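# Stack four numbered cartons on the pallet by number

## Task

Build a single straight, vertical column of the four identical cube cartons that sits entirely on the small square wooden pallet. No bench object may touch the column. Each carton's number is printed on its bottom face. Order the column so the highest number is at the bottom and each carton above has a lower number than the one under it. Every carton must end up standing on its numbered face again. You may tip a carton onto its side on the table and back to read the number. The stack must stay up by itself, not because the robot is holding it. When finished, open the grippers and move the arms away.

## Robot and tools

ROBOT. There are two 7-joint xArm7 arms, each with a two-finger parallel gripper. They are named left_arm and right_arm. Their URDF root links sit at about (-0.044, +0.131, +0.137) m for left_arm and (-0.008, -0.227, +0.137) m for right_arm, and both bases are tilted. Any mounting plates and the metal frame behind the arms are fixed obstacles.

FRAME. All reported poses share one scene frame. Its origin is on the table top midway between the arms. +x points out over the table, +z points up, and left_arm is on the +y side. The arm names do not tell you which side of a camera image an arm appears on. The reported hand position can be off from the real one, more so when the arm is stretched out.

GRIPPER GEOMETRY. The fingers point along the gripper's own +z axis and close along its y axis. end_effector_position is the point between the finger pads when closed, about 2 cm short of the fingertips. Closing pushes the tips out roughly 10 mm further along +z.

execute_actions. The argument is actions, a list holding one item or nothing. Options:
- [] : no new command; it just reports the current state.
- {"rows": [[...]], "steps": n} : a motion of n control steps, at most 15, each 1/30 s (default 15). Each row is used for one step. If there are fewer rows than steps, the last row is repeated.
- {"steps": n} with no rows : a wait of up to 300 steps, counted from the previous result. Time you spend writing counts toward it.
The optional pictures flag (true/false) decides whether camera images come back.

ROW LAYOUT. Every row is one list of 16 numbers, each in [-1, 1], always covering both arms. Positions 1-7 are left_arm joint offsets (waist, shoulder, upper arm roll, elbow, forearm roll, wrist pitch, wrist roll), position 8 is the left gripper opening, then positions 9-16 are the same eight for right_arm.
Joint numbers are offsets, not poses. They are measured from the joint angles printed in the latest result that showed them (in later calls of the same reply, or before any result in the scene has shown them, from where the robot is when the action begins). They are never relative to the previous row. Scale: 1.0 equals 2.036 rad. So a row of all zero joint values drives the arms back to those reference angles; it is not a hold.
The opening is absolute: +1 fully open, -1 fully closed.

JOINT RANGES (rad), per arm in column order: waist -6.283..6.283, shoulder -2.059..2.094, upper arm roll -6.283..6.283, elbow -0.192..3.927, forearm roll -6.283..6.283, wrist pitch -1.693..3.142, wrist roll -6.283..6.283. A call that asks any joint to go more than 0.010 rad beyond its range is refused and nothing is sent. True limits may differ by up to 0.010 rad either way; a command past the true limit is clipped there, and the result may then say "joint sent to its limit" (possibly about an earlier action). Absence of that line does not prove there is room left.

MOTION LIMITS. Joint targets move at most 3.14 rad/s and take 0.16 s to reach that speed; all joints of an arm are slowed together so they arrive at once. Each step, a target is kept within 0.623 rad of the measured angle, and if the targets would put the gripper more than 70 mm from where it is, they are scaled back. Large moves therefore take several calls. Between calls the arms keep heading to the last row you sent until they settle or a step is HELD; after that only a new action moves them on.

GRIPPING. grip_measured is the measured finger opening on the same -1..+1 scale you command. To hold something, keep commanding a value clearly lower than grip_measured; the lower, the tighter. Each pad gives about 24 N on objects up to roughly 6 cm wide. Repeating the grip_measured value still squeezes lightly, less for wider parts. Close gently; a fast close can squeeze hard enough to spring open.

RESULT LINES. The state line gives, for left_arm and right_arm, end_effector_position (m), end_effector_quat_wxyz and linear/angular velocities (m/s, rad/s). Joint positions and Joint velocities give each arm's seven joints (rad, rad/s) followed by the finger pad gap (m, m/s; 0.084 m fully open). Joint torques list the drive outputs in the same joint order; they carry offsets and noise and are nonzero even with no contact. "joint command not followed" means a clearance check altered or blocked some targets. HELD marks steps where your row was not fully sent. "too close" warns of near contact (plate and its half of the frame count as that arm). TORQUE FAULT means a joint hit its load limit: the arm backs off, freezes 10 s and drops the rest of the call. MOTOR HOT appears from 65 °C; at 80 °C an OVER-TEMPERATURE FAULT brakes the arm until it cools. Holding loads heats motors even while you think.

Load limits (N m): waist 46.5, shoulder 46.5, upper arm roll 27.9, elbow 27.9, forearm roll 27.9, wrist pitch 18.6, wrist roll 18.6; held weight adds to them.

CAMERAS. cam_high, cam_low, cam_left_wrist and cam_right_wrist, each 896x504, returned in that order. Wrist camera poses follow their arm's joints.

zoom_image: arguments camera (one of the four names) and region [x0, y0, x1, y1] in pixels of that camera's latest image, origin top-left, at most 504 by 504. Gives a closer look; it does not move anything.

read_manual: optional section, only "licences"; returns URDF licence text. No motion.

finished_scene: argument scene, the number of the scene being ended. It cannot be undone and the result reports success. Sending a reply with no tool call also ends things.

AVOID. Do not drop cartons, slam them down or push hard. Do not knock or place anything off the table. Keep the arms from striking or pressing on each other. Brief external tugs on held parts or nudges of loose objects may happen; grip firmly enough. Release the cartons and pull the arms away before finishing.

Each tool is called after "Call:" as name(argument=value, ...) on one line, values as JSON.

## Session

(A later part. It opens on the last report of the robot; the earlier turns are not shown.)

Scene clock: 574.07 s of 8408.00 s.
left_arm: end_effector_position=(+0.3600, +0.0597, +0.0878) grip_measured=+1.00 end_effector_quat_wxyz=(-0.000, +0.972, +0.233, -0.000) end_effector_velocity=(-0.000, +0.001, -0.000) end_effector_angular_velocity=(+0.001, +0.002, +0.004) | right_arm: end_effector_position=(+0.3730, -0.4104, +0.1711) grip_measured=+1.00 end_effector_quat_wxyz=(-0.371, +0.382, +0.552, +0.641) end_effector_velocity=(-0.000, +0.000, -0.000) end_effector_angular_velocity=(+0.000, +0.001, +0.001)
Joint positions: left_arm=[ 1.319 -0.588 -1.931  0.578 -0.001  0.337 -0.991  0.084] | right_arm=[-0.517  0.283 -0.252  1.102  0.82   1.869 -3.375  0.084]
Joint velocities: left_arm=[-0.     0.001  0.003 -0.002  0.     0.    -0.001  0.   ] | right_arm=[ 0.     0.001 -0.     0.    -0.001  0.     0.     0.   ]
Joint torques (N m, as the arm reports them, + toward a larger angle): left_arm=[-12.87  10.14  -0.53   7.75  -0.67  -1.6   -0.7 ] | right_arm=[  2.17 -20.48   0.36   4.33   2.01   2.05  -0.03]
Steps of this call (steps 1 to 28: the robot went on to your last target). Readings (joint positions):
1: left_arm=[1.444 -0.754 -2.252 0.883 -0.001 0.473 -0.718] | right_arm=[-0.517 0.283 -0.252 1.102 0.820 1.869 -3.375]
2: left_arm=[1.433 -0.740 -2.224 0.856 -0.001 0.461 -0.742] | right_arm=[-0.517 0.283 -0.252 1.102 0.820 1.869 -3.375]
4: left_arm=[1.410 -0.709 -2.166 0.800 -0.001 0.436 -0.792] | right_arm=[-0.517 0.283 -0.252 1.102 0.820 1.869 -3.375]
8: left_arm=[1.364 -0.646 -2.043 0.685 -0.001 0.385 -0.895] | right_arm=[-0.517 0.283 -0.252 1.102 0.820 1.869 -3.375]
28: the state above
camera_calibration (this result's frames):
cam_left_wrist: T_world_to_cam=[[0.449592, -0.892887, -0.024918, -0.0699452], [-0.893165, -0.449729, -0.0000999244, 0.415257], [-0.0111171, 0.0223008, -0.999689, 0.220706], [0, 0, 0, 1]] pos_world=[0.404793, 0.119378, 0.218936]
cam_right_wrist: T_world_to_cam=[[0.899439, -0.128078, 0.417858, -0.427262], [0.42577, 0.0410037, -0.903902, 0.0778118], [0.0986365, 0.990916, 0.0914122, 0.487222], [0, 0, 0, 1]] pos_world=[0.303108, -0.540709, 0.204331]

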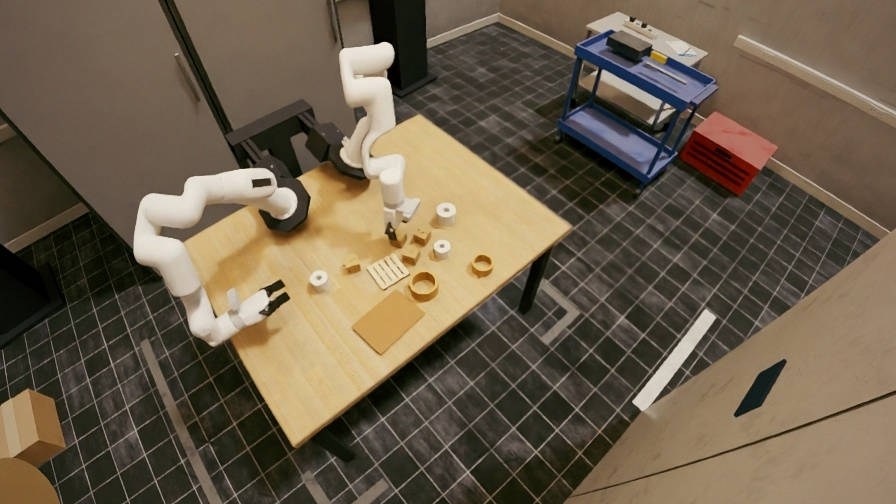

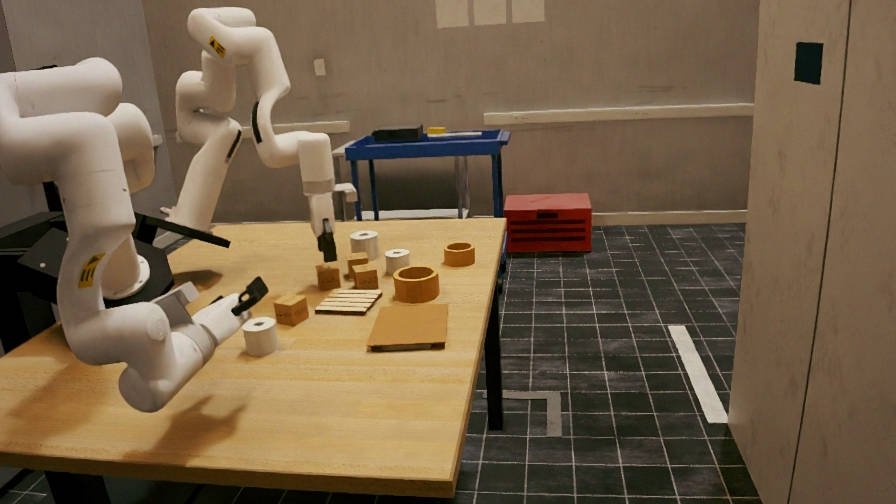

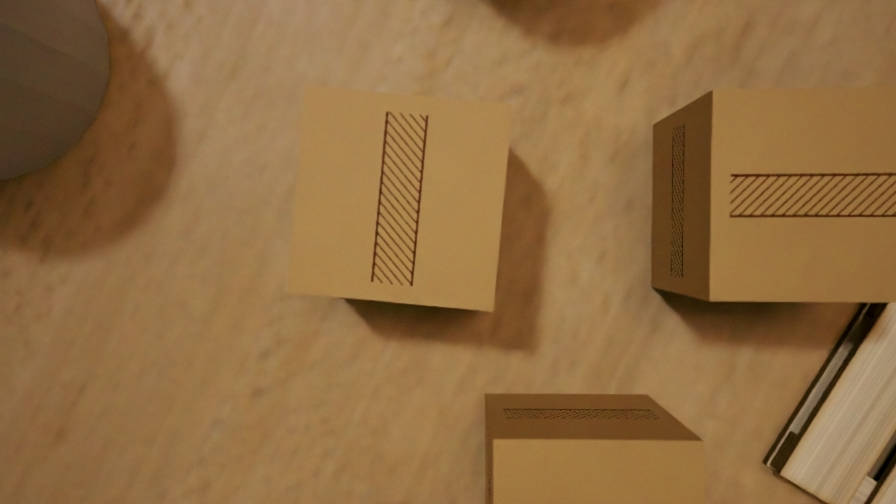

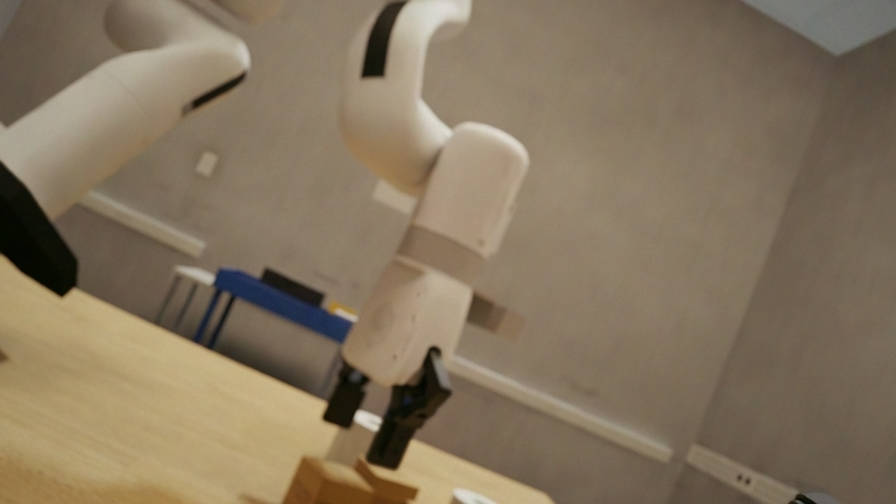

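Call:
execute_actions(actions=[{"rows": [[0.1330,-0.0399,-0.1074,0.0142,0.0005,-0.0732,0,1,0,0,0,0,0,0,0,1]], "steps": 15}], pictures=false)

Call:
execute_actions(actions=[{"steps": 7}], pictures=false)

Call:
execute_actions(actions=[{"rows": [[0,0,0,0,0,0,0,0.7,0,0,0,0,0,0,0,1],[0,0,0,0,0,0,0,0.5,0,0,0,0,0,0,0,1],[0,0,0,0,0,0,0,0.4,0,0,0,0,0,0,0,1],[0,0,0,0,0,0,0,0.3,0,0,0,0,0,0,0,1],[0,0,0,0,0,0,0,0.22,0,0,0,0,0,0,0,1],[0,0,0,0,0,0,0,0.15,0,0,0,0,0,0,0,1],[0,0,0,0,0,0,0,0.08,0,0,0,0,0,0,0,1],[0,0,0,0,0,0,0,0.0,0,0,0,0,0,0,0,1],[0,0,0,0,0,0,0,-0.1,0,0,0,0,0,0,0,1],[0,0,0,0,0,0,0,-0.2,0,0,0,0,0,0,0,1],[0,0,0,0,0,0,0,-0.3,0,0,0,0,0,0,0,1],[0,0,0,0,0,0,0,-0.4,0,0,0,0,0,0,0,1]], "steps": 14}], pictures=false)

Call:
execute_actions(actions=[{"rows": [[-0.2542,0.057,0.2101,-0.0154,0,0.1397,0,-0.4,0,0,0,0,0,0,0,1],[-0.2542,0.057,0.2101,-0.0154,0,0.1397,0,-0.4,0,0,0,0,0,0,0,1],[-0.2542,0.057,0.2101,-0.0154,0,0.1397,0,-0.4,0,0,0,0,0,0,0,1],[-0.2542,0.057,0.2101,-0.0154,0,0.1397,0,-0.4,0,0,0,0,0,0,0,1],[-0.2542,0.057,0.2101,-0.0154,0,0.1397,0,-0.4,0,0,0,0,0,0,0,1],[-0.2542,0.057,0.2101,-0.0154,0,0.1397,0,-0.4,0,0,0,0,0,0,0,1],[-0.2542,0.057,0.2101,-0.0154,0,0.1397,0,-0.4,0,0,0,0,0,0,0,1],[-0.2542,0.057,0.2101,-0.0154,0,0.1397,0,-0.4,0,0,0,0,0,0,0,1],[-0.2542,0.057,0.2101,-0.0154,0,0.1397,0,-0.4,0,0,0,0,0,0,0,1],[-0.0049,-0.0273,-0.0458,0.2326,0,0.2188,0.2279,-0.4,0,0,0,0,0,0,0,1]], "steps": 15}], pictures=false)

Call:
execute_actions(actions=[{"steps": 26}], pictures=false)

Call:
execute_actions(actions=[{"rows": [[0.092,-0.0582,-0.0659,0.0074,0,-0.0794,0,-0.4,0,0,0,0,0,0,0,1]], "steps": 15}], pictures=false)

Call:
execute_actions(actions=[{"steps": 10}], pictures=false)

Call:
execute_actions(actions=[{"rows": [[0,0,0,0,0,0,0,1,0,0,0,0,0,0,0,1]], "steps": 8}])

Call:
execute_actions(actions=[{"rows": [[-0.06,0.0412,0.0418,-0.0087,0,0.0509,0,1,0,0,0,0,0,0,0,1],[-0.06,0.0412,0.0418,-0.0087,0,0.0509,0,1,0,0,0,0,0,0,0,1],[-0.06,0.0412,0.0418,-0.0087,0,0.0509,0,1,0,0,0,0,0,0,0,1],[-0.06,0.0412,0.0418,-0.0087,0,0.0509,0,1,0,0,0,0,0,0,0,1],[-0.06,0.0412,0.0418,-0.0087,0,0.0509,0,1,0,0,0,0,0,0,0,1],[-0.06,0.0412,0.0418,-0.0087,0,0.0509,0,1,0,0,0,0,0,0,0,1],[-0.06,0.0412,0.0418,-0.0087,0,0.0509,0,1,0,0,0,0,0,0,0,1],[-0.0586,0.0948,0.1269,-0.0876,0,0.0032,-0.182,1,0,0,0,0,0,0,0,1]], "steps": 15}], pictures=false)

Call:
execute_actions(actions=[{"steps": 20}])

Scene clock: 605.07 s of 8408.00 s.
left_arm: end_effector_position=(+0.3605, +0.0599, +0.0387) grip_measured=+1.00 end_effector_quat_wxyz=(-0.000, +0.972, +0.233, +0.000) end_effector_velocity=(+0.001, -0.006, -0.006) end_effector_angular_velocity=(-0.013, -0.006, -0.004) | right_arm: end_effector_position=(+0.3730, -0.4104, +0.1711) grip_measured=+1.00 end_effector_quat_wxyz=(-0.371, +0.382, +0.552, +0.641) end_effector_velocity=(+0.001, -0.000, +0.000) end_effector_angular_velocity=(-0.001, -0.001, -0.001)
Joint positions: left_arm=[ 1.585 -0.667 -2.146  0.607  0.     0.191 -0.991  0.084] | right_arm=[-0.517  0.283 -0.252  1.102  0.82   1.869 -3.375  0.084]
Joint velocities: left_arm=[ 0.04  -0.009 -0.039  0.008 -0.    -0.029  0.    -0.   ] | right_arm=[-0.001 -0.     0.001  0.001  0.001 -0.    -0.     0.   ]
Joint torques (N m, as the arm reports them, + toward a larger angle): left_arm=[-14.6   16.94  -0.23   6.27  -0.71  -1.48  -0.58] | right_arm=[  2.41 -20.28   0.35   4.01   2.08   2.     0.09]
Steps of this call (steps 1 to 15: the robot went on to your last target; steps 16 to 90: nothing new was sent; then 27.50 s passed at rest; steps 91 to 105: all 15 steps of this action). Readings (joint positions):
91: left_arm=[1.320 -0.587 -1.930 0.578 -0.001 0.337 -0.991] | right_arm=[-0.517 0.283 -0.252 1.102 0.820 1.869 -3.375]
92: left_arm=[1.322 -0.588 -1.933 0.579 -0.001 0.335 -0.991] | right_arm=[-0.517 0.283 -0.252 1.102 0.820 1.869 -3.375]
94: left_arm=[1.360 -0.599 -1.965 0.584 -0.000 0.313 -0.991] | right_arm=[-0.517 0.283 -0.252 1.102 0.820 1.869 -3.375]
98: left_arm=[1.526 -0.650 -2.096 0.599 0.000 0.226 -0.991] | right_arm=[-0.517 0.283 -0.252 1.102 0.820 1.869 -3.375]
105: the state above

Scene clock: 605.30 s of 8408.00 s.
left_arm: end_effector_position=(+0.3602, +0.0600, +0.0379) grip_measured=+1.00 end_effector_quat_wxyz=(-0.000, +0.972, +0.233, -0.000) end_effector_velocity=(-0.001, +0.001, -0.001) end_effector_angular_velocity=(+0.001, +0.002, +0.002) | right_arm: end_effector_position=(+0.3730, -0.4104, +0.1711) grip_measured=+1.00 end_effector_quat_wxyz=(-0.371, +0.382, +0.552, +0.641) end_effector_velocity=(+0.000, -0.000, +0.000) end_effector_angular_velocity=(-0.001, -0.001, +0.001)
Joint positions: left_arm=[ 1.589 -0.668 -2.149  0.607  0.     0.189 -0.991  0.084] | right_arm=[-0.517  0.283 -0.252  1.102  0.82   1.869 -3.375  0.084]
Joint velocities: left_arm=[ 0.006 -0.002 -0.004 -0.    -0.001 -0.002 -0.     0.   ] | right_arm=[ 0.    -0.     0.     0.001 -0.001 -0.    -0.     0.   ]
Joint torques (N m, as the arm reports them, + toward a larger angle): left_arm=[-14.15  16.81  -0.51   6.22  -0.59  -1.49  -0.58] | right_arm=[  2.54 -20.44   0.64   4.44   1.63   2.43   0.2 ]
Steps of this call (steps 1 to 7: the robot went on to your last target). Readings (joint positions):
1: left_arm=[1.587 -0.667 -2.147 0.607 0.000 0.190 -0.991] | right_arm=[-0.517 0.283 -0.252 1.102 0.820 1.869 -3.375]
2: left_arm=[1.587 -0.668 -2.147 0.607 0.000 0.189 -0.991] | right_arm=[-0.517 0.283 -0.252 1.102 0.820 1.869 -3.375]
4: left_arm=[1.589 -0.668 -2.148 0.607 0.000 0.189 -0.991] | right_arm=[-0.517 0.283 -0.252 1.102 0.820 1.869 -3.375]
7: the state above

Scene clock: 605.77 s of 8408.00 s.
left_arm: end_effector_position=(+0.3603, +0.0599, +0.0379) grip_measured=+0.13 end_effector_quat_wxyz=(-0.000, +0.972, +0.233, +0.000) end_effector_velocity=(+0.000, -0.000, +0.000) end_effector_angular_velocity=(-0.001, +0.000, +0.001) | right_arm: end_effector_position=(+0.3730, -0.4104, +0.1711) grip_measured=+1.00 end_effector_quat_wxyz=(-0.371, +0.382, +0.552, +0.641) end_effector_velocity=(+0.000, -0.000, +0.000) end_effector_angular_velocity=(-0.000, -0.000, -0.001)
Joint positions: left_arm=[ 1.589 -0.668 -2.149  0.607  0.     0.188 -0.991  0.05 ] | right_arm=[-0.517  0.283 -0.252  1.102  0.82   1.869 -3.375  0.084]
Joint velocities: left_arm=[ 0.     0.001 -0.    -0.    -0.     0.     0.    -0.   ] | right_arm=[-0.001 -0.    -0.     0.001  0.001  0.     0.     0.   ]
Joint torques (N m, as the arm reports them, + toward a larger angle): left_arm=[-13.62  16.63  -0.42   6.11  -0.76  -1.48  -0.48] | right_arm=[  2.1  -19.9    0.14   3.87   1.88   2.15  -0.24]
Steps of this call (steps 1 to 14: all 14 steps of this action). Readings (joint positions):
1: left_arm=[1.589 -0.668 -2.149 0.607 0.000 0.188 -0.991] | right_arm=[-0.517 0.283 -0.252 1.102 0.820 1.869 -3.375]
2: left_arm=[1.590 -0.668 -2.149 0.607 0.000 0.188 -0.991] | right_arm=[-0.517 0.283 -0.252 1.102 0.820 1.869 -3.375]
4: left_arm=[1.589 -0.668 -2.149 0.607 0.000 0.189 -0.991] | right_arm=[-0.517 0.283 -0.252 1.102 0.820 1.869 -3.375]
8: left_arm=[1.589 -0.668 -2.149 0.607 0.000 0.188 -0.991] | right_arm=[-0.517 0.283 -0.252 1.102 0.820 1.869 -3.375]
14: the state above

Scene clock: 606.27 s of 8408.00 s.
left_arm: end_effector_position=(+0.3893, +0.0386, +0.1372) grip_measured=+0.13 end_effector_quat_wxyz=(-0.000, +0.984, +0.176, +0.021) end_effector_velocity=(+0.295, -0.281, +0.080) end_effector_angular_velocity=(+0.111, -0.239, -1.412) | right_arm: end_effector_position=(+0.3730, -0.4104, +0.1711) grip_measured=+1.00 end_effector_quat_wxyz=(-0.371, +0.382, +0.552, +0.641) end_effector_velocity=(+0.000, -0.000, +0.000) end_effector_angular_velocity=(+0.000, +0.000, -0.002)
Joint positions: left_arm=[ 1.165 -0.595 -1.82   0.678  0.     0.485 -0.899  0.05 ] | right_arm=[-0.517  0.283 -0.252  1.102  0.82   1.869 -3.375  0.084]
Joint velocities: left_arm=[ 1.133 -0.399 -1.209  1.295  0.003  0.395  1.101  0.   ] | right_arm=[-0.001 -0.001  0.001 -0.001  0.001 -0.     0.     0.   ]
Joint torques (N m, as the arm reports them, + toward a larger angle): left_arm=[ 0.3   5.39 -2.45  8.48 -0.5  -1.25 -0.54] | right_arm=[  2.32 -20.37   0.66   4.17   1.88   2.08   0.07]
Steps of this call (steps 1 to 15: all 15 steps of this action). Readings (joint positions):
1: left_arm=[1.589 -0.668 -2.149 0.607 0.000 0.189 -0.991] | right_arm=[-0.517 0.283 -0.252 1.102 0.820 1.869 -3.375]
2: left_arm=[1.586 -0.668 -2.146 0.607 0.000 0.191 -0.991] | right_arm=[-0.517 0.283 -0.252 1.102 0.820 1.869 -3.375]
4: left_arm=[1.549 -0.660 -2.113 0.603 0.000 0.214 -0.991] | right_arm=[-0.517 0.283 -0.252 1.102 0.820 1.869 -3.375]
8: left_arm=[1.318 -0.608 -1.924 0.592 0.000 0.337 -0.991] | right_arm=[-0.517 0.283 -0.252 1.102 0.820 1.869 -3.375]
15: the state above

Scene clock: 607.13 s of 8408.00 s.
left_arm: end_effector_position=(+0.4437, -0.0536, +0.1253) grip_measured=+0.13 end_effector_quat_wxyz=(-0.001, +0.999, -0.052, +0.001) end_effector_velocity=(+0.000, -0.001, -0.000) end_effector_angular_velocity=(-0.000, -0.000, -0.002) | right_arm: end_effector_position=(+0.3730, -0.4104, +0.1711) grip_measured=+1.00 end_effector_quat_wxyz=(-0.371, +0.382, +0.552, +0.641) end_effector_velocity=(-0.001, +0.000, -0.000) end_effector_angular_velocity=(+0.000, +0.001, +0.001)
Joint positions: left_arm=[ 1.579 -0.724 -2.242  1.081  0.     0.634 -0.527  0.05 ] | right_arm=[-0.517  0.283 -0.252  1.102  0.82   1.869 -3.375  0.084]
Joint velocities: left_arm=[ 0.002 -0.002 -0.002  0.002 -0.001 -0.     0.001  0.   ] | right_arm=[ 0.001  0.    -0.001 -0.001 -0.001 -0.     0.     0.   ]
Joint torques (N m, as the arm reports them, + toward a larger angle): left_arm=[-17.87  24.06  -0.58  10.14  -0.59  -1.48  -0.51] | right_arm=[  2.34 -20.46   0.3    4.31   1.39   2.25  -0.16]
Steps of this call (steps 1 to 26: the robot went on to your last target). Readings (joint positions):
1: left_arm=[1.207 -0.609 -1.865 0.722 0.000 0.499 -0.861] | right_arm=[-0.517 0.283 -0.252 1.102 0.820 1.869 -3.375]
2: left_arm=[1.255 -0.623 -1.913 0.767 0.001 0.514 -0.821] | right_arm=[-0.517 0.283 -0.252 1.102 0.820 1.869 -3.375]
4: left_arm=[1.349 -0.652 -2.007 0.854 0.001 0.548 -0.739] | right_arm=[-0.517 0.283 -0.252 1.102 0.820 1.869 -3.375]
8: left_arm=[1.510 -0.703 -2.171 1.012 0.001 0.607 -0.593] | right_arm=[-0.517 0.283 -0.252 1.102 0.820 1.869 -3.375]
26: the state above

Scene clock: 607.63 s of 8408.00 s.
left_arm: end_effector_position=(+0.4435, -0.0545, +0.0530) grip_measured=+0.13 end_effector_quat_wxyz=(+0.001, +0.999, -0.053, +0.001) end_effector_velocity=(-0.002, -0.005, -0.007) end_effector_angular_velocity=(-0.010, -0.001, -0.005) | right_arm: end_effector_position=(+0.3730, -0.4104, +0.1711) grip_measured=+1.00 end_effector_quat_wxyz=(-0.371, +0.382, +0.552, +0.641) end_effector_velocity=(+0.001, +0.000, +0.000) end_effector_angular_velocity=(+0.001, -0.001, -0.001)
Joint positions: left_arm=[ 1.763 -0.84  -2.374  1.097  0.     0.474 -0.527  0.05 ] | right_arm=[-0.517  0.283 -0.252  1.102  0.82   1.869 -3.375  0.084]
Joint velocities: left_arm=[ 0.02  -0.012 -0.022  0.002 -0.001 -0.024 -0.    -0.   ] | right_arm=[ 0.    -0.     0.    -0.     0.002  0.001 -0.     0.   ]
Joint torques (N m, as the arm reports them, + toward a larger angle): left_arm=[-18.34  29.02  -0.51   8.8   -0.54  -1.54  -0.67] | right_arm=[  2.17 -20.14   0.37   3.87   1.96   2.24  -0.3 ]
Steps of this call (steps 1 to 15: all 15 steps of this action). Readings (joint positions):
1: left_arm=[1.579 -0.724 -2.242 1.081 0.000 0.634 -0.527] | right_arm=[-0.517 0.283 -0.252 1.102 0.820 1.869 -3.375]
2: left_arm=[1.582 -0.725 -2.244 1.081 0.000 0.631 -0.527] | right_arm=[-0.517 0.283 -0.252 1.102 0.820 1.869 -3.375]
4: left_arm=[1.618 -0.747 -2.272 1.089 0.000 0.596 -0.527] | right_arm=[-0.517 0.283 -0.252 1.102 0.820 1.869 -3.375]
8: left_arm=[1.733 -0.823 -2.350 1.088 0.000 0.505 -0.527] | right_arm=[-0.517 0.283 -0.252 1.102 0.820 1.869 -3.375]
15: the state above

Scene clock: 607.97 s of 8408.00 s.
left_arm: end_effector_position=(+0.4429, -0.0536, +0.0513) grip_measured=+0.13 end_effector_quat_wxyz=(-0.000, +0.999, -0.052, +0.000) end_effector_velocity=(-0.001, +0.001, -0.001) end_effector_angular_velocity=(+0.002, +0.001, -0.001) | right_arm: end_effector_position=(+0.3730, -0.4104, +0.1711) grip_measured=+1.00 end_effector_quat_wxyz=(-0.371, +0.382, +0.552, +0.641) end_effector_velocity=(+0.001, -0.000, +0.000) end_effector_angular_velocity=(-0.000, -0.001, -0.002)
Joint positions: left_arm=[ 1.766 -0.842 -2.376  1.096  0.     0.472 -0.527  0.05 ] | right_arm=[-0.517  0.283 -0.252  1.102  0.82   1.869 -3.375  0.084]
Joint velocities: left_arm=[ 0.002 -0.002 -0.001 -0.001  0.001 -0.001  0.    -0.   ] | right_arm=[-0.    -0.     0.     0.001  0.002 -0.     0.     0.   ]
Joint torques (N m, as the arm reports them, + toward a larger angle): left_arm=[-19.15  29.37  -0.52   8.96  -0.69  -1.6   -0.65] | right_arm=[  1.84 -20.51   0.27   4.23   1.81   2.27   0.16]
Steps of this call (steps 1 to 10: the robot went on to your last target). Readings (joint positions):
1: left_arm=[1.764 -0.840 -2.375 1.097 0.000 0.473 -0.527] | right_arm=[-0.517 0.283 -0.252 1.102 0.820 1.869 -3.375]
2: left_arm=[1.764 -0.841 -2.375 1.097 0.000 0.473 -0.527] | right_arm=[-0.517 0.283 -0.252 1.102 0.820 1.869 -3.375]
4: left_arm=[1.765 -0.841 -2.375 1.096 0.000 0.473 -0.527] | right_arm=[-0.517 0.283 -0.252 1.102 0.820 1.869 -3.375]
8: left_arm=[1.766 -0.842 -2.376 1.096 0.000 0.472 -0.527] | right_arm=[-0.517 0.283 -0.252 1.102 0.820 1.869 -3.375]
10: the state above

Scene clock: 608.23 s of 8408.00 s.
left_arm: end_effector_position=(+0.4430, -0.0537, +0.0514) grip_measured=+1.00 end_effector_quat_wxyz=(+0.000, +0.999, -0.052, +0.000) end_effector_velocity=(-0.001, +0.001, -0.001) end_effector_angular_velocity=(+0.002, +0.002, +0.001) | right_arm: end_effector_position=(+0.3730, -0.4104, +0.1711) grip_measured=+1.00 end_effector_quat_wxyz=(-0.371, +0.382, +0.552, +0.641) end_effector_velocity=(+0.000, +0.000, +0.000) end_effector_angular_velocity=(-0.000, -0.002, +0.001)
Joint positions: left_arm=[ 1.766 -0.842 -2.376  1.096  0.     0.472 -0.527  0.084] | right_arm=[-0.517  0.283 -0.252  1.102  0.82   1.869 -3.375  0.084]
Joint velocities: left_arm=[ 0.    -0.002  0.001 -0.001 -0.001  0.001 -0.     0.003] | right_arm=[ 0.    -0.001  0.001  0.001 -0.     0.     0.     0.   ]
Joint torques (N m, as the arm reports them, + toward a larger angle): left_arm=[-18.88  28.95  -0.5    8.52  -0.84  -1.53  -0.62] | right_arm=[  1.52 -20.1    0.11   4.18   1.63   2.17  -0.09]
Steps of this call (steps 1 to 8: all 8 steps of this action). Readings (joint positions):
1: left_arm=[1.766 -0.842 -2.376 1.096 0.000 0.472 -0.527] | right_arm=[-0.517 0.283 -0.252 1.102 0.820 1.869 -3.375]
2: left_arm=[1.766 -0.842 -2.376 1.096 0.000 0.472 -0.527] | right_arm=[-0.517 0.283 -0.252 1.102 0.820 1.869 -3.375]
4: left_arm=[1.766 -0.842 -2.376 1.096 0.000 0.472 -0.527] | right_arm=[-0.517 0.283 -0.252 1.102 0.820 1.869 -3.375]
8: the state above
camera_calibration (this result's frames):
cam_left_wrist: T_world_to_cam=[[-0.109414, -0.993694, -0.024505, 0.0327585], [-0.993987, 0.109487, -0.00168727, 0.513185], [0.00435962, 0.024173, -0.999698, 0.181043], [0, 0, 0, 1]] pos_world=[0.512894, -0.0280117, 0.182657]
cam_right_wrist: T_world_to_cam=[[0.899439, -0.128078, 0.417858, -0.427262], [0.42577, 0.0410038, -0.903902, 0.0778118], [0.0986364, 0.990916, 0.0914123, 0.487222], [0, 0, 0, 1]] pos_world=[0.303108, -0.540709, 0.204331]

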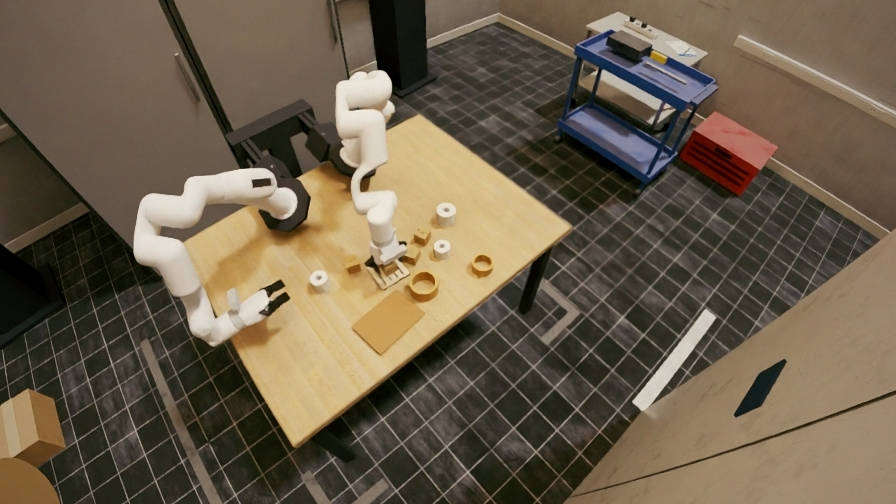

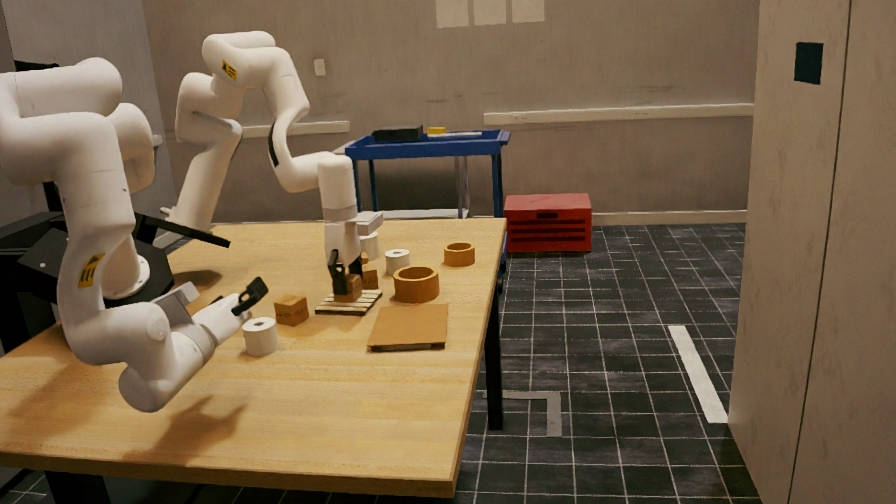

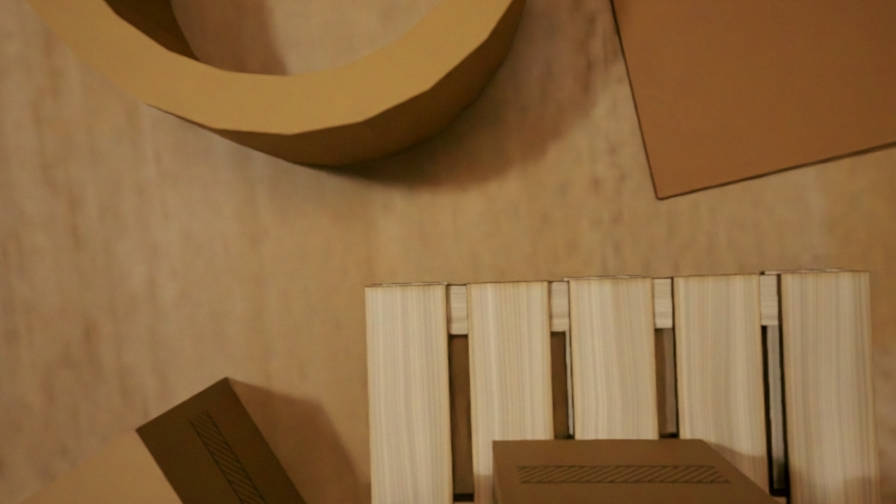

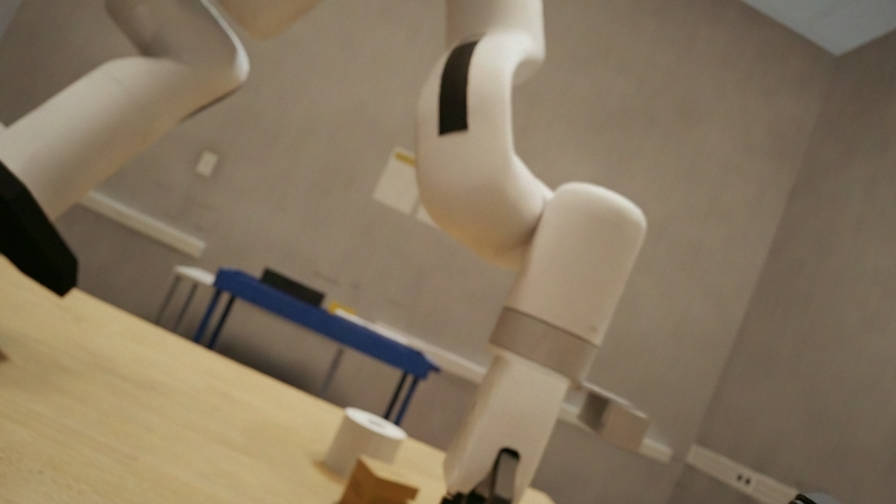

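Scene clock: 608.73 s of 8408.00 s.
left_arm: end_effector_position=(+0.4565, +0.0071, +0.0928) grip_measured=+1.00 end_effector_quat_wxyz=(-0.001, +0.994, +0.108, +0.002) end_effector_velocity=(+0.053, +0.396, -0.045) end_effector_angular_velocity=(+0.037, +0.036, +1.937) | right_arm: end_effector_position=(+0.3730, -0.4104, +0.1711) grip_measured=+1.00 end_effector_quat_wxyz=(-0.371, +0.382, +0.552, +0.641) end_effector_velocity=(+0.000, -0.000, -0.000) end_effector_angular_velocity=(-0.000, -0.000, -0.000)
Joint positions: left_arm=[ 1.651 -0.699 -2.193  0.988  0.     0.517 -0.735  0.084] | right_arm=[-0.517  0.283 -0.252  1.102  0.82   1.869 -3.375  0.084]
Joint velocities: left_arm=[ 0.025  0.378  0.65  -0.541 -0.002 -0.276 -1.195 -0.   ] | right_arm=[-0.     0.    -0.     0.001  0.     0.     0.     0.   ]
Joint torques (N m, as the arm reports them, + toward a larger angle): left_arm=[-22.44  20.12  -2.64   9.26  -0.63  -1.71  -0.55] | right_arm=[  1.8  -19.84   0.64   3.66   1.58   2.2   -0.3 ]
Steps of this call (steps 1 to 15: all 15 steps of this action). Readings (joint positions):
1: left_arm=[1.766 -0.842 -2.376 1.096 0.000 0.472 -0.527] | right_arm=[-0.517 0.283 -0.252 1.102 0.820 1.869 -3.375]
2: left_arm=[1.763 -0.840 -2.374 1.095 0.000 0.476 -0.527] | right_arm=[-0.517 0.283 -0.252 1.102 0.820 1.869 -3.375]
4: left_arm=[1.730 -0.819 -2.349 1.086 0.000 0.507 -0.527] | right_arm=[-0.517 0.283 -0.252 1.102 0.820 1.869 -3.375]
8: left_arm=[1.659 -0.767 -2.304 1.086 0.001 0.559 -0.527] | right_arm=[-0.517 0.283 -0.252 1.102 0.820 1.869 -3.375]
15: the state above

Scene clock: 609.40 s of 8408.00 s.
left_arm: end_effector_position=(+0.4579, +0.0498, +0.0885) grip_measured=+1.00 end_effector_quat_wxyz=(+0.000, +0.974, +0.229, +0.000) end_effector_velocity=(+0.000, +0.001, -0.000) end_effector_angular_velocity=(-0.000, -0.001, +0.005) | right_arm: end_effector_position=(+0.3730, -0.4104, +0.1711) grip_measured=+1.00 end_effector_quat_wxyz=(-0.371, +0.382, +0.552, +0.641) end_effector_velocity=(+0.000, +0.000, +0.000) end_effector_angular_velocity=(+0.000, -0.000, -0.000)
Joint positions: left_arm=[ 1.646 -0.649 -2.118  0.918  0.     0.479 -0.897  0.084] | right_arm=[-0.517  0.283 -0.252  1.102  0.82   1.869 -3.375  0.084]
Joint velocities: left_arm=[ 0.001  0.001  0.002 -0.001 -0.    -0.002 -0.001  0.   ] | right_arm=[-0.001  0.     0.001 -0.     0.001 -0.     0.     0.   ]
Joint torques (N m, as the arm reports them, + toward a larger angle): left_arm=[-16.44  18.57  -0.55   8.8   -0.53  -1.43  -0.57] | right_arm=[  2.33 -20.46   0.54   4.1    1.83   2.22  -0.03]
Steps of this call (steps 1 to 20: the robot went on to your last target). Readings (joint positions):
1: left_arm=[1.651 -0.686 -2.173 0.970 0.000 0.508 -0.774] | right_arm=[-0.517 0.283 -0.252 1.102 0.820 1.869 -3.375]
2: left_arm=[1.651 -0.676 -2.156 0.955 0.000 0.500 -0.809] | right_arm=[-0.517 0.283 -0.252 1.102 0.820 1.869 -3.375]
4: left_arm=[1.650 -0.661 -2.133 0.934 0.000 0.489 -0.856] | right_arm=[-0.517 0.283 -0.252 1.102 0.820 1.869 -3.375]
8: left_arm=[1.647 -0.652 -2.123 0.922 0.000 0.481 -0.889] | right_arm=[-0.517 0.283 -0.252 1.102 0.820 1.869 -3.375]
20: the state above
camera_calibration (this result's frames):
cam_left_wrist: T_world_to_cam=[[0.440795, -0.897283, -0.024122, -0.118579], [-0.897557, -0.440896, -0.00125102, 0.499988], [-0.00951277, 0.0222023, -0.999708, 0.222005], [0, 0, 0, 1]] pos_world=[0.503149, 0.109115, 0.219706]
cam_right_wrist: T_world_to_cam=[[0.899439, -0.128078, 0.417858, -0.427262], [0.42577, 0.0410039, -0.903902, 0.0778118], [0.0986364, 0.990916, 0.0914124, 0.487222], [0, 0, 0, 1]] pos_world=[0.303108, -0.540709, 0.204331]

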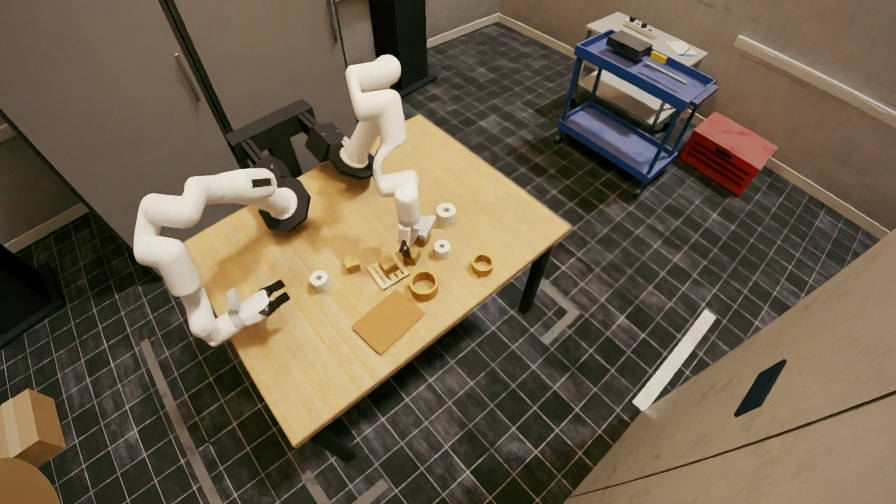

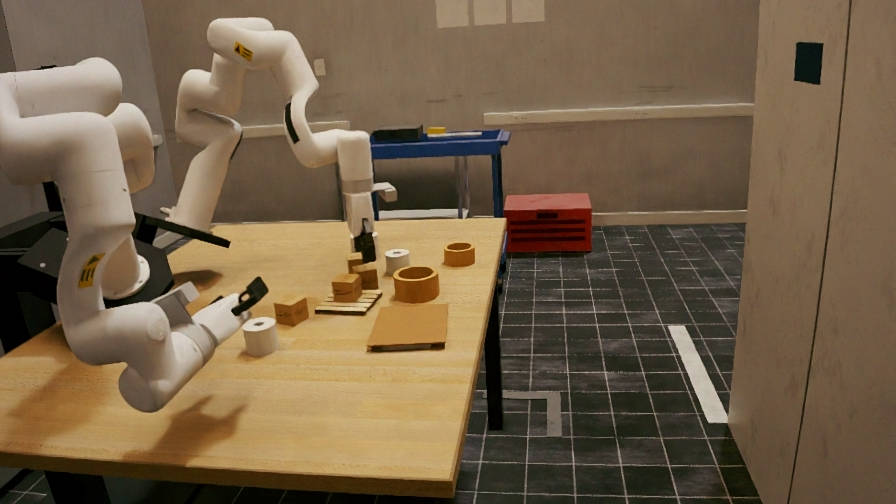

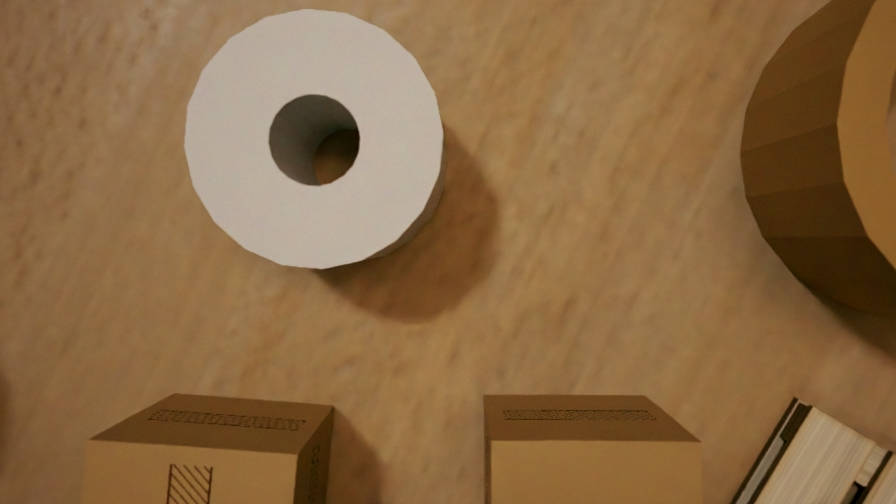

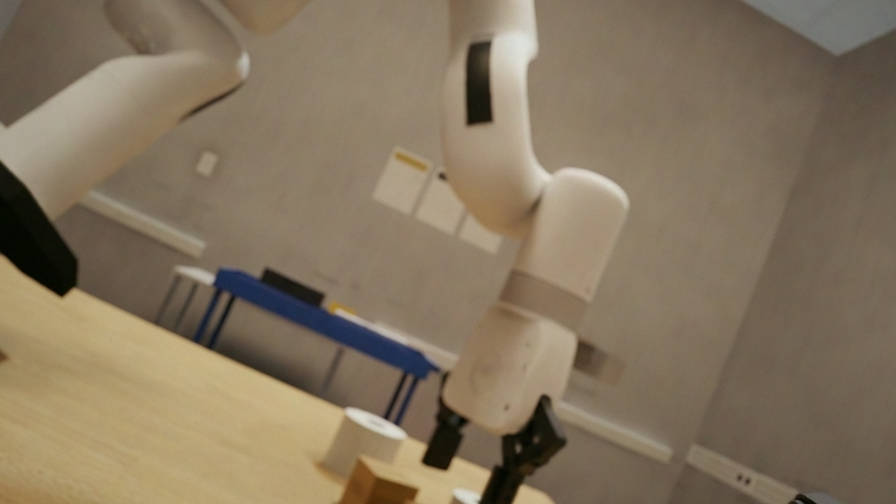

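Call:
execute_actions(actions=[])

Scene clock: 634.43 s of 8408.00 s.
left_arm: end_effector_position=(+0.4579, +0.0501, +0.0885) grip_measured=+1.00 end_effector_quat_wxyz=(+0.000, +0.973, +0.229, +0.000) end_effector_velocity=(+0.000, +0.000, +0.000) end_effector_angular_velocity=(-0.001, -0.001, +0.000) | right_arm: end_effector_position=(+0.3730, -0.4104, +0.1711) grip_measured=+1.00 end_effector_quat_wxyz=(-0.371, +0.382, +0.552, +0.641) end_effector_velocity=(-0.000, -0.001, -0.000) end_effector_angular_velocity=(-0.002, +0.001, -0.002)
Joint positions: left_arm=[ 1.647 -0.649 -2.118  0.918  0.     0.479 -0.898  0.084] | right_arm=[-0.517  0.283 -0.252  1.102  0.82   1.869 -3.375  0.084]
Joint velocities: left_arm=[ 0.     0.002  0.001 -0.     0.001 -0.     0.    -0.   ] | right_arm=[-0.     0.    -0.002  0.     0.    -0.001  0.     0.   ]
Joint torques (N m, as the arm reports them, + toward a larger angle): left_arm=[-16.42  18.72  -0.57   8.78  -0.73  -1.49  -0.66] | right_arm=[  1.8  -20.46   0.17   4.06   1.81   1.99   0.  ]
Steps of this call (steps 1 to 15: the robot went on to your last target; steps 16 to 90: nothing new was sent; then 22.03 s passed at rest). Readings (joint positions):
1: left_arm=[1.646 -0.649 -2.118 0.918 0.000 0.479 -0.898] | right_arm=[-0.517 0.283 -0.252 1.102 0.820 1.869 -3.375]
2: left_arm=[1.646 -0.649 -2.118 0.918 0.000 0.479 -0.898] | right_arm=[-0.517 0.283 -0.252 1.102 0.820 1.869 -3.375]
4: left_arm=[1.647 -0.649 -2.118 0.918 0.000 0.479 -0.898] | right_arm=[-0.517 0.283 -0.252 1.102 0.820 1.869 -3.375]
8: left_arm=[1.647 -0.649 -2.118 0.918 0.000 0.479 -0.898] | right_arm=[-0.517 0.283 -0.252 1.102 0.820 1.869 -3.375]
90: the state above
All arms were judged still, so your last target was given up. Only a new action makes them travel on or press farther. Fingers that are still opening or closing keep moving.
camera_calibration (this result's frames):
cam_left_wrist: T_world_to_cam=[[0.441393, -0.896987, -0.0242303, -0.118649], [-0.897262, -0.441497, -0.00117847, 0.500013], [-0.00964054, 0.0222611, -0.999706, 0.222016], [0, 0, 0, 1]] pos_world=[0.503154, 0.109385, 0.219665]
cam_right_wrist: T_world_to_cam=[[0.899439, -0.128078, 0.417858, -0.427262], [0.42577, 0.0410038, -0.903902, 0.0778119], [0.0986364, 0.990916, 0.0914123, 0.487222], [0, 0, 0, 1]] pos_world=[0.303108, -0.540709, 0.204331]

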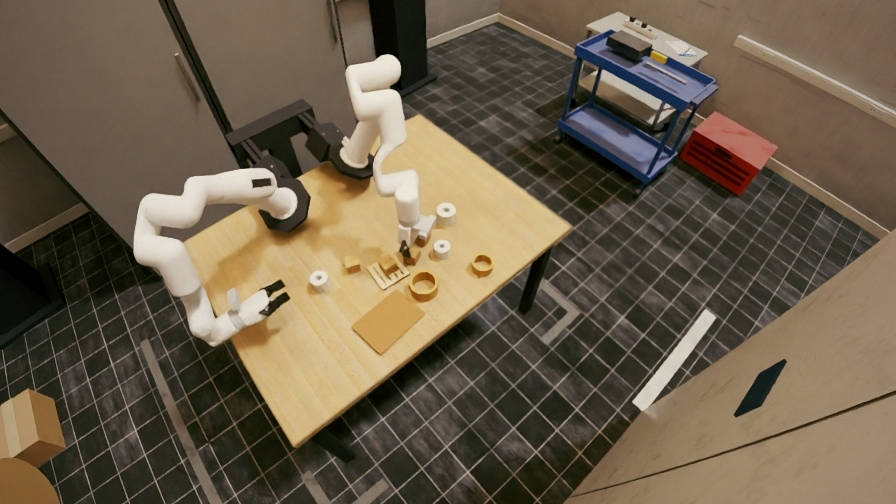

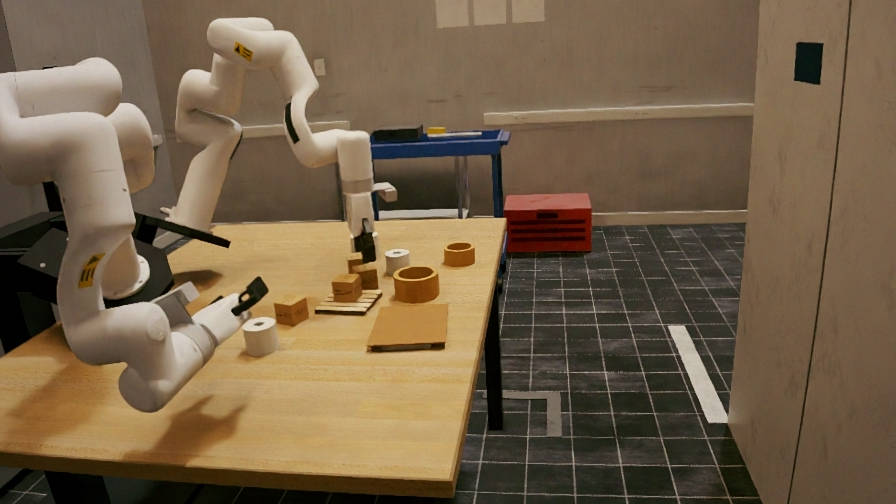

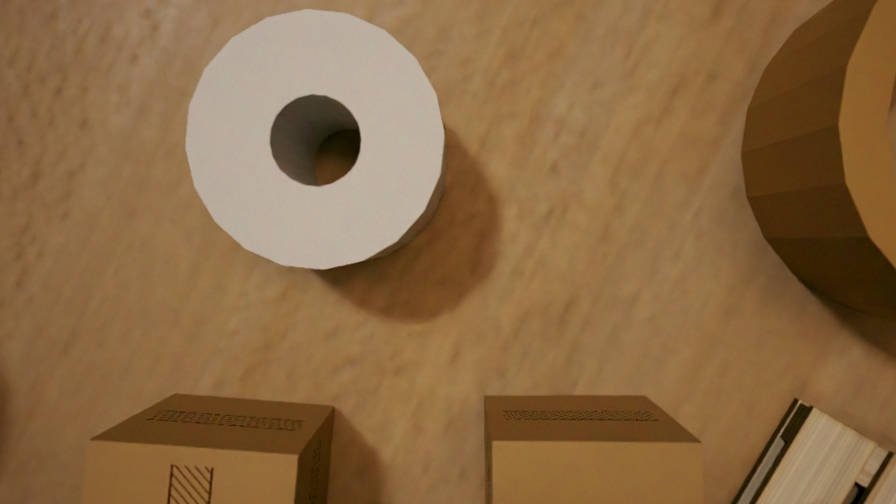

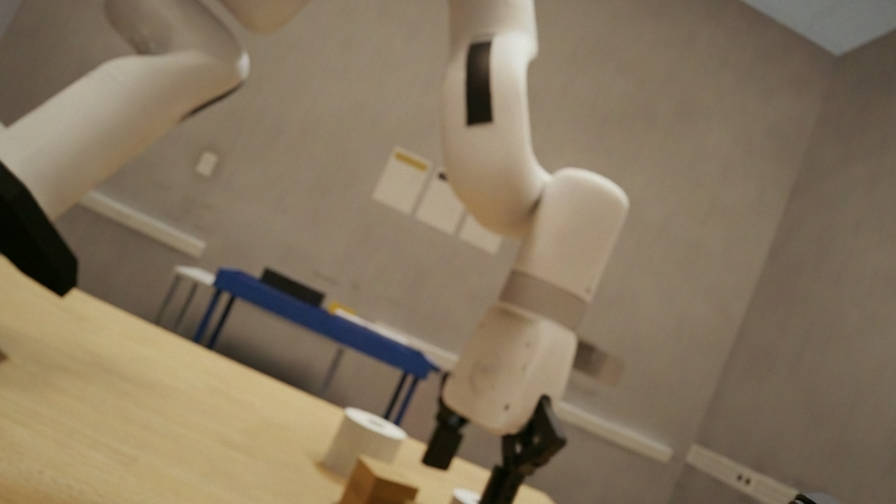

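Call:
execute_actions(actions=[{"rows":[[0.0878,-0.0395,-0.0678,0.0123,0,-0.056,0,1,0,0,0,0,0,0,0,1]],"steps":15}], pictures=false)

Call:
execute_actions(actions=[{"steps":8}], pictures=false)

Call:
execute_actions(actions=[{"rows":[[0,0,0,0,0,0,0,0.7,0,0,0,0,0,0,0,1],[0,0,0,0,0,0,0,0.5,0,0,0,0,0,0,0,1],[0,0,0,0,0,0,0,0.4,0,0,0,0,0,0,0,1],[0,0,0,0,0,0,0,0.3,0,0,0,0,0,0,0,1],[0,0,0,0,0,0,0,0.22,0,0,0,0,0,0,0,1],[0,0,0,0,0,0,0,0.15,0,0,0,0,0,0,0,1],[0,0,0,0,0,0,0,0.08,0,0,0,0,0,0,0,1],[0,0,0,0,0,0,0,0,0,0,0,0,0,0,0,1],[0,0,0,0,0,0,0,-0.1,0,0,0,0,0,0,0,1],[0,0,0,0,0,0,0,-0.2,0,0,0,0,0,0,0,1],[0,0,0,0,0,0,0,-0.3,0,0,0,0,0,0,0,1],[0,0,0,0,0,0,0,-0.4,0,0,0,0,0,0,0,1]],"steps":14}], pictures=false)

Call:
execute_actions(actions=[{"rows":[[-0.1676,0.0639,0.1327,-0.0132,0,0.1076,0,-0.4,0,0,0,0,0,0,0,1]],"steps":15}], pictures=false)

Call:
execute_actions(actions=[{"steps":10}], pictures=false)

Scene clock: 650.73 s of 8408.00 s.
left_arm: end_effector_position=(+0.4585, +0.0496, +0.0394) grip_measured=+1.00 end_effector_quat_wxyz=(+0.001, +0.973, +0.229, +0.001) end_effector_velocity=(-0.001, -0.002, -0.006) end_effector_angular_velocity=(-0.004, -0.001, -0.002) | right_arm: end_effector_position=(+0.3730, -0.4104, +0.1711) grip_measured=+1.00 end_effector_quat_wxyz=(-0.371, +0.382, +0.552, +0.641) end_effector_velocity=(+0.000, +0.000, -0.000) end_effector_angular_velocity=(+0.001, -0.000, -0.001)
Joint positions: left_arm=[ 1.823 -0.728 -2.254  0.943  0.     0.366 -0.898  0.084] | right_arm=[-0.517  0.283 -0.252  1.102  0.82   1.869 -3.375  0.084]
Joint velocities: left_arm=[ 0.02  -0.008 -0.018  0.002  0.    -0.016  0.    -0.   ] | right_arm=[ 0.     0.001  0.001 -0.     0.002 -0.     0.     0.   ]
Joint torques (N m, as the arm reports them, + toward a larger angle): left_arm=[-17.81  23.47  -0.6    7.87  -0.57  -1.37  -0.57] | right_arm=[  1.82 -20.41   0.12   4.29   1.98   2.21   0.01]
Steps of this call (steps 1 to 90: nothing new was sent; then 12.80 s passed at rest; steps 91 to 105: all 15 steps of this action). Readings (joint positions):
91: left_arm=[1.647 -0.649 -2.118 0.918 0.000 0.479 -0.898] | right_arm=[-0.517 0.283 -0.252 1.102 0.820 1.869 -3.375]
92: left_arm=[1.650 -0.650 -2.120 0.918 0.000 0.476 -0.898] | right_arm=[-0.517 0.283 -0.252 1.102 0.820 1.869 -3.375]
94: left_arm=[1.686 -0.666 -2.150 0.926 0.000 0.451 -0.898] | right_arm=[-0.517 0.283 -0.252 1.102 0.820 1.869 -3.375]
98: left_arm=[1.795 -0.717 -2.230 0.935 0.000 0.387 -0.898] | right_arm=[-0.517 0.283 -0.252 1.102 0.820 1.869 -3.375]
105: the state above

Scene clock: 651.00 s of 8408.00 s.
left_arm: end_effector_position=(+0.4581, +0.0500, +0.0385) grip_measured=+1.00 end_effector_quat_wxyz=(+0.000, +0.973, +0.229, +0.000) end_effector_velocity=(-0.001, +0.000, -0.001) end_effector_angular_velocity=(-0.000, +0.002, +0.000) | right_arm: end_effector_position=(+0.3730, -0.4104, +0.1711) grip_measured=+1.00 end_effector_quat_wxyz=(-0.371, +0.382, +0.552, +0.641) end_effector_velocity=(-0.000, -0.000, -0.000) end_effector_angular_velocity=(-0.000, +0.001, -0.002)
Joint positions: left_arm=[ 1.825 -0.729 -2.255  0.943  0.     0.365 -0.898  0.084] | right_arm=[-0.517  0.283 -0.252  1.102  0.82   1.869 -3.375  0.084]
Joint velocities: left_arm=[ 0.002 -0.    -0.002 -0.    -0.    -0.    -0.    -0.   ] | right_arm=[-0.001  0.    -0.    -0.001  0.    -0.     0.     0.   ]
Joint torques (N m, as the arm reports them, + toward a larger angle): left_arm=[-17.38  23.82  -0.54   7.92  -0.63  -1.59  -0.67] | right_arm=[  1.67 -20.63   0.43   4.67   1.45   2.34  -0.29]
Steps of this call (steps 1 to 8: the robot went on to your last target). Readings (joint positions):
1: left_arm=[1.823 -0.728 -2.254 0.943 0.000 0.366 -0.898] | right_arm=[-0.517 0.283 -0.252 1.102 0.820 1.869 -3.375]
2: left_arm=[1.824 -0.728 -2.255 0.943 0.000 0.365 -0.898] | right_arm=[-0.517 0.283 -0.252 1.102 0.820 1.869 -3.375]
4: left_arm=[1.824 -0.729 -2.255 0.943 0.000 0.365 -0.898] | right_arm=[-0.517 0.283 -0.252 1.102 0.820 1.869 -3.375]
8: the state above

Scene clock: 651.47 s of 8408.00 s.
left_arm: end_effector_position=(+0.4582, +0.0499, +0.0385) grip_measured=+0.13 end_effector_quat_wxyz=(+0.000, +0.973, +0.229, +0.000) end_effector_velocity=(-0.000, -0.000, +0.000) end_effector_angular_velocity=(-0.000, +0.001, +0.000) | right_arm: end_effector_position=(+0.3730, -0.4104, +0.1711) grip_measured=+1.00 end_effector_quat_wxyz=(-0.371, +0.382, +0.552, +0.641) end_effector_velocity=(+0.000, +0.000, -0.000) end_effector_angular_velocity=(+0.000, -0.000, -0.001)
Joint positions: left_arm=[ 1.825 -0.729 -2.255  0.943  0.     0.365 -0.898  0.05 ] | right_arm=[-0.517  0.283 -0.252  1.102  0.82   1.869 -3.375  0.084]
Joint velocities: left_arm=[ 0.     0.    -0.    -0.    -0.001  0.     0.     0.   ] | right_arm=[-0.     0.001  0.001  0.     0.001 -0.     0.     0.   ]
Joint torques (N m, as the arm reports them, + toward a larger angle): left_arm=[-17.37  23.65  -0.67   7.9   -0.57  -1.45  -0.67] | right_arm=[  1.92 -20.36   0.63   4.35   1.78   2.01   0.03]
Steps of this call (steps 1 to 14: all 14 steps of this action). Readings (joint positions):
1: left_arm=[1.825 -0.729 -2.255 0.943 0.000 0.365 -0.898] | right_arm=[-0.517 0.283 -0.252 1.102 0.820 1.869 -3.375]
2: left_arm=[1.825 -0.729 -2.255 0.943 0.000 0.365 -0.898] | right_arm=[-0.517 0.283 -0.252 1.102 0.820 1.869 -3.375]
4: left_arm=[1.825 -0.729 -2.255 0.943 0.000 0.365 -0.898] | right_arm=[-0.517 0.283 -0.252 1.102 0.820 1.869 -3.375]
8: left_arm=[1.825 -0.729 -2.255 0.943 0.000 0.365 -0.898] | right_arm=[-0.517 0.283 -0.252 1.102 0.820 1.869 -3.375]
14: the state above

Scene clock: 651.97 s of 8408.00 s.
left_arm: end_effector_position=(+0.4581, +0.0502, +0.1286) grip_measured=+0.13 end_effector_quat_wxyz=(-0.000, +0.973, +0.229, +0.001) end_effector_velocity=(-0.012, +0.017, +0.011) end_effector_angular_velocity=(+0.019, +0.038, +0.021) | right_arm: end_effector_position=(+0.3730, -0.4104, +0.1711) grip_measured=+1.00 end_effector_quat_wxyz=(-0.371, +0.382, +0.552, +0.641) end_effector_velocity=(-0.000, +0.000, -0.000) end_effector_angular_velocity=(+0.000, +0.001, +0.001)
Joint positions: left_arm=[ 1.492 -0.602 -1.992  0.916  0.     0.578 -0.898  0.05 ] | right_arm=[-0.517  0.283 -0.252  1.102  0.82   1.869 -3.375  0.084]
Joint velocities: left_arm=[-0.077  0.026  0.084 -0.025  0.     0.069  0.     0.   ] | right_arm=[ 0.001  0.001 -0.001 -0.    -0.001 -0.    -0.     0.   ]
Joint torques (N m, as the arm reports them, + toward a larger angle): left_arm=[-15.53  13.86  -0.96   9.71  -0.61  -1.71  -0.61] | right_arm=[  1.26 -21.55   0.21   4.35   2.07   2.42  -0.04]
Steps of this call (steps 1 to 15: all 15 steps of this action). Readings (joint positions):
1: left_arm=[1.825 -0.729 -2.255 0.943 0.000 0.365 -0.898] | right_arm=[-0.517 0.283 -0.252 1.102 0.820 1.869 -3.375]
2: left_arm=[1.822 -0.728 -2.253 0.942 0.000 0.367 -0.898] | right_arm=[-0.517 0.283 -0.252 1.102 0.820 1.869 -3.375]
4: left_arm=[1.785 -0.715 -2.221 0.936 0.000 0.394 -0.898] | right_arm=[-0.517 0.283 -0.252 1.102 0.820 1.869 -3.375]
8: left_arm=[1.607 -0.645 -2.084 0.928 0.000 0.503 -0.898] | right_arm=[-0.517 0.283 -0.252 1.102 0.820 1.869 -3.375]
15: the state above

Scene clock: 652.30 s of 8408.00 s.
left_arm: end_effector_position=(+0.4579, +0.0502, +0.1307) grip_measured=+0.13 end_effector_quat_wxyz=(+0.000, +0.973, +0.229, +0.000) end_effector_velocity=(+0.001, -0.001, +0.002) end_effector_angular_velocity=(-0.002, -0.003, -0.001) | right_arm: end_effector_position=(+0.3730, -0.4104, +0.1711) grip_measured=+1.00 end_effector_quat_wxyz=(-0.371, +0.382, +0.552, +0.641) end_effector_velocity=(-0.000, -0.000, -0.000) end_effector_angular_velocity=(+0.000, +0.001, +0.001)
Joint positions: left_arm=[ 1.484 -0.599 -1.986  0.916  0.     0.584 -0.898  0.05 ] | right_arm=[-0.517  0.283 -0.252  1.102  0.82   1.869 -3.375  0.084]
Joint velocities: left_arm=[-0.005  0.002  0.003  0.001  0.001  0.001 -0.     0.   ] | right_arm=[-0.     0.001 -0.001  0.    -0.001  0.001 -0.     0.   ]
Joint torques (N m, as the arm reports them, + toward a larger angle): left_arm=[-16.02  14.02  -0.52   9.68  -0.47  -1.54  -0.58] | right_arm=[  1.7  -20.5    0.39   4.22   1.91   2.15   0.09]
Steps of this call (steps 1 to 10: the robot went on to your last target). Readings (joint positions):
1: left_arm=[1.490 -0.601 -1.990 0.915 0.000 0.580 -0.898] | right_arm=[-0.517 0.283 -0.252 1.102 0.820 1.869 -3.375]
2: left_arm=[1.489 -0.601 -1.988 0.915 0.000 0.581 -0.898] | right_arm=[-0.517 0.283 -0.252 1.102 0.820 1.869 -3.375]
4: left_arm=[1.487 -0.600 -1.987 0.915 0.000 0.583 -0.898] | right_arm=[-0.517 0.283 -0.252 1.102 0.820 1.869 -3.375]
8: left_arm=[1.485 -0.599 -1.986 0.916 0.000 0.584 -0.898] | right_arm=[-0.517 0.283 -0.252 1.102 0.820 1.869 -3.375]
10: the state above


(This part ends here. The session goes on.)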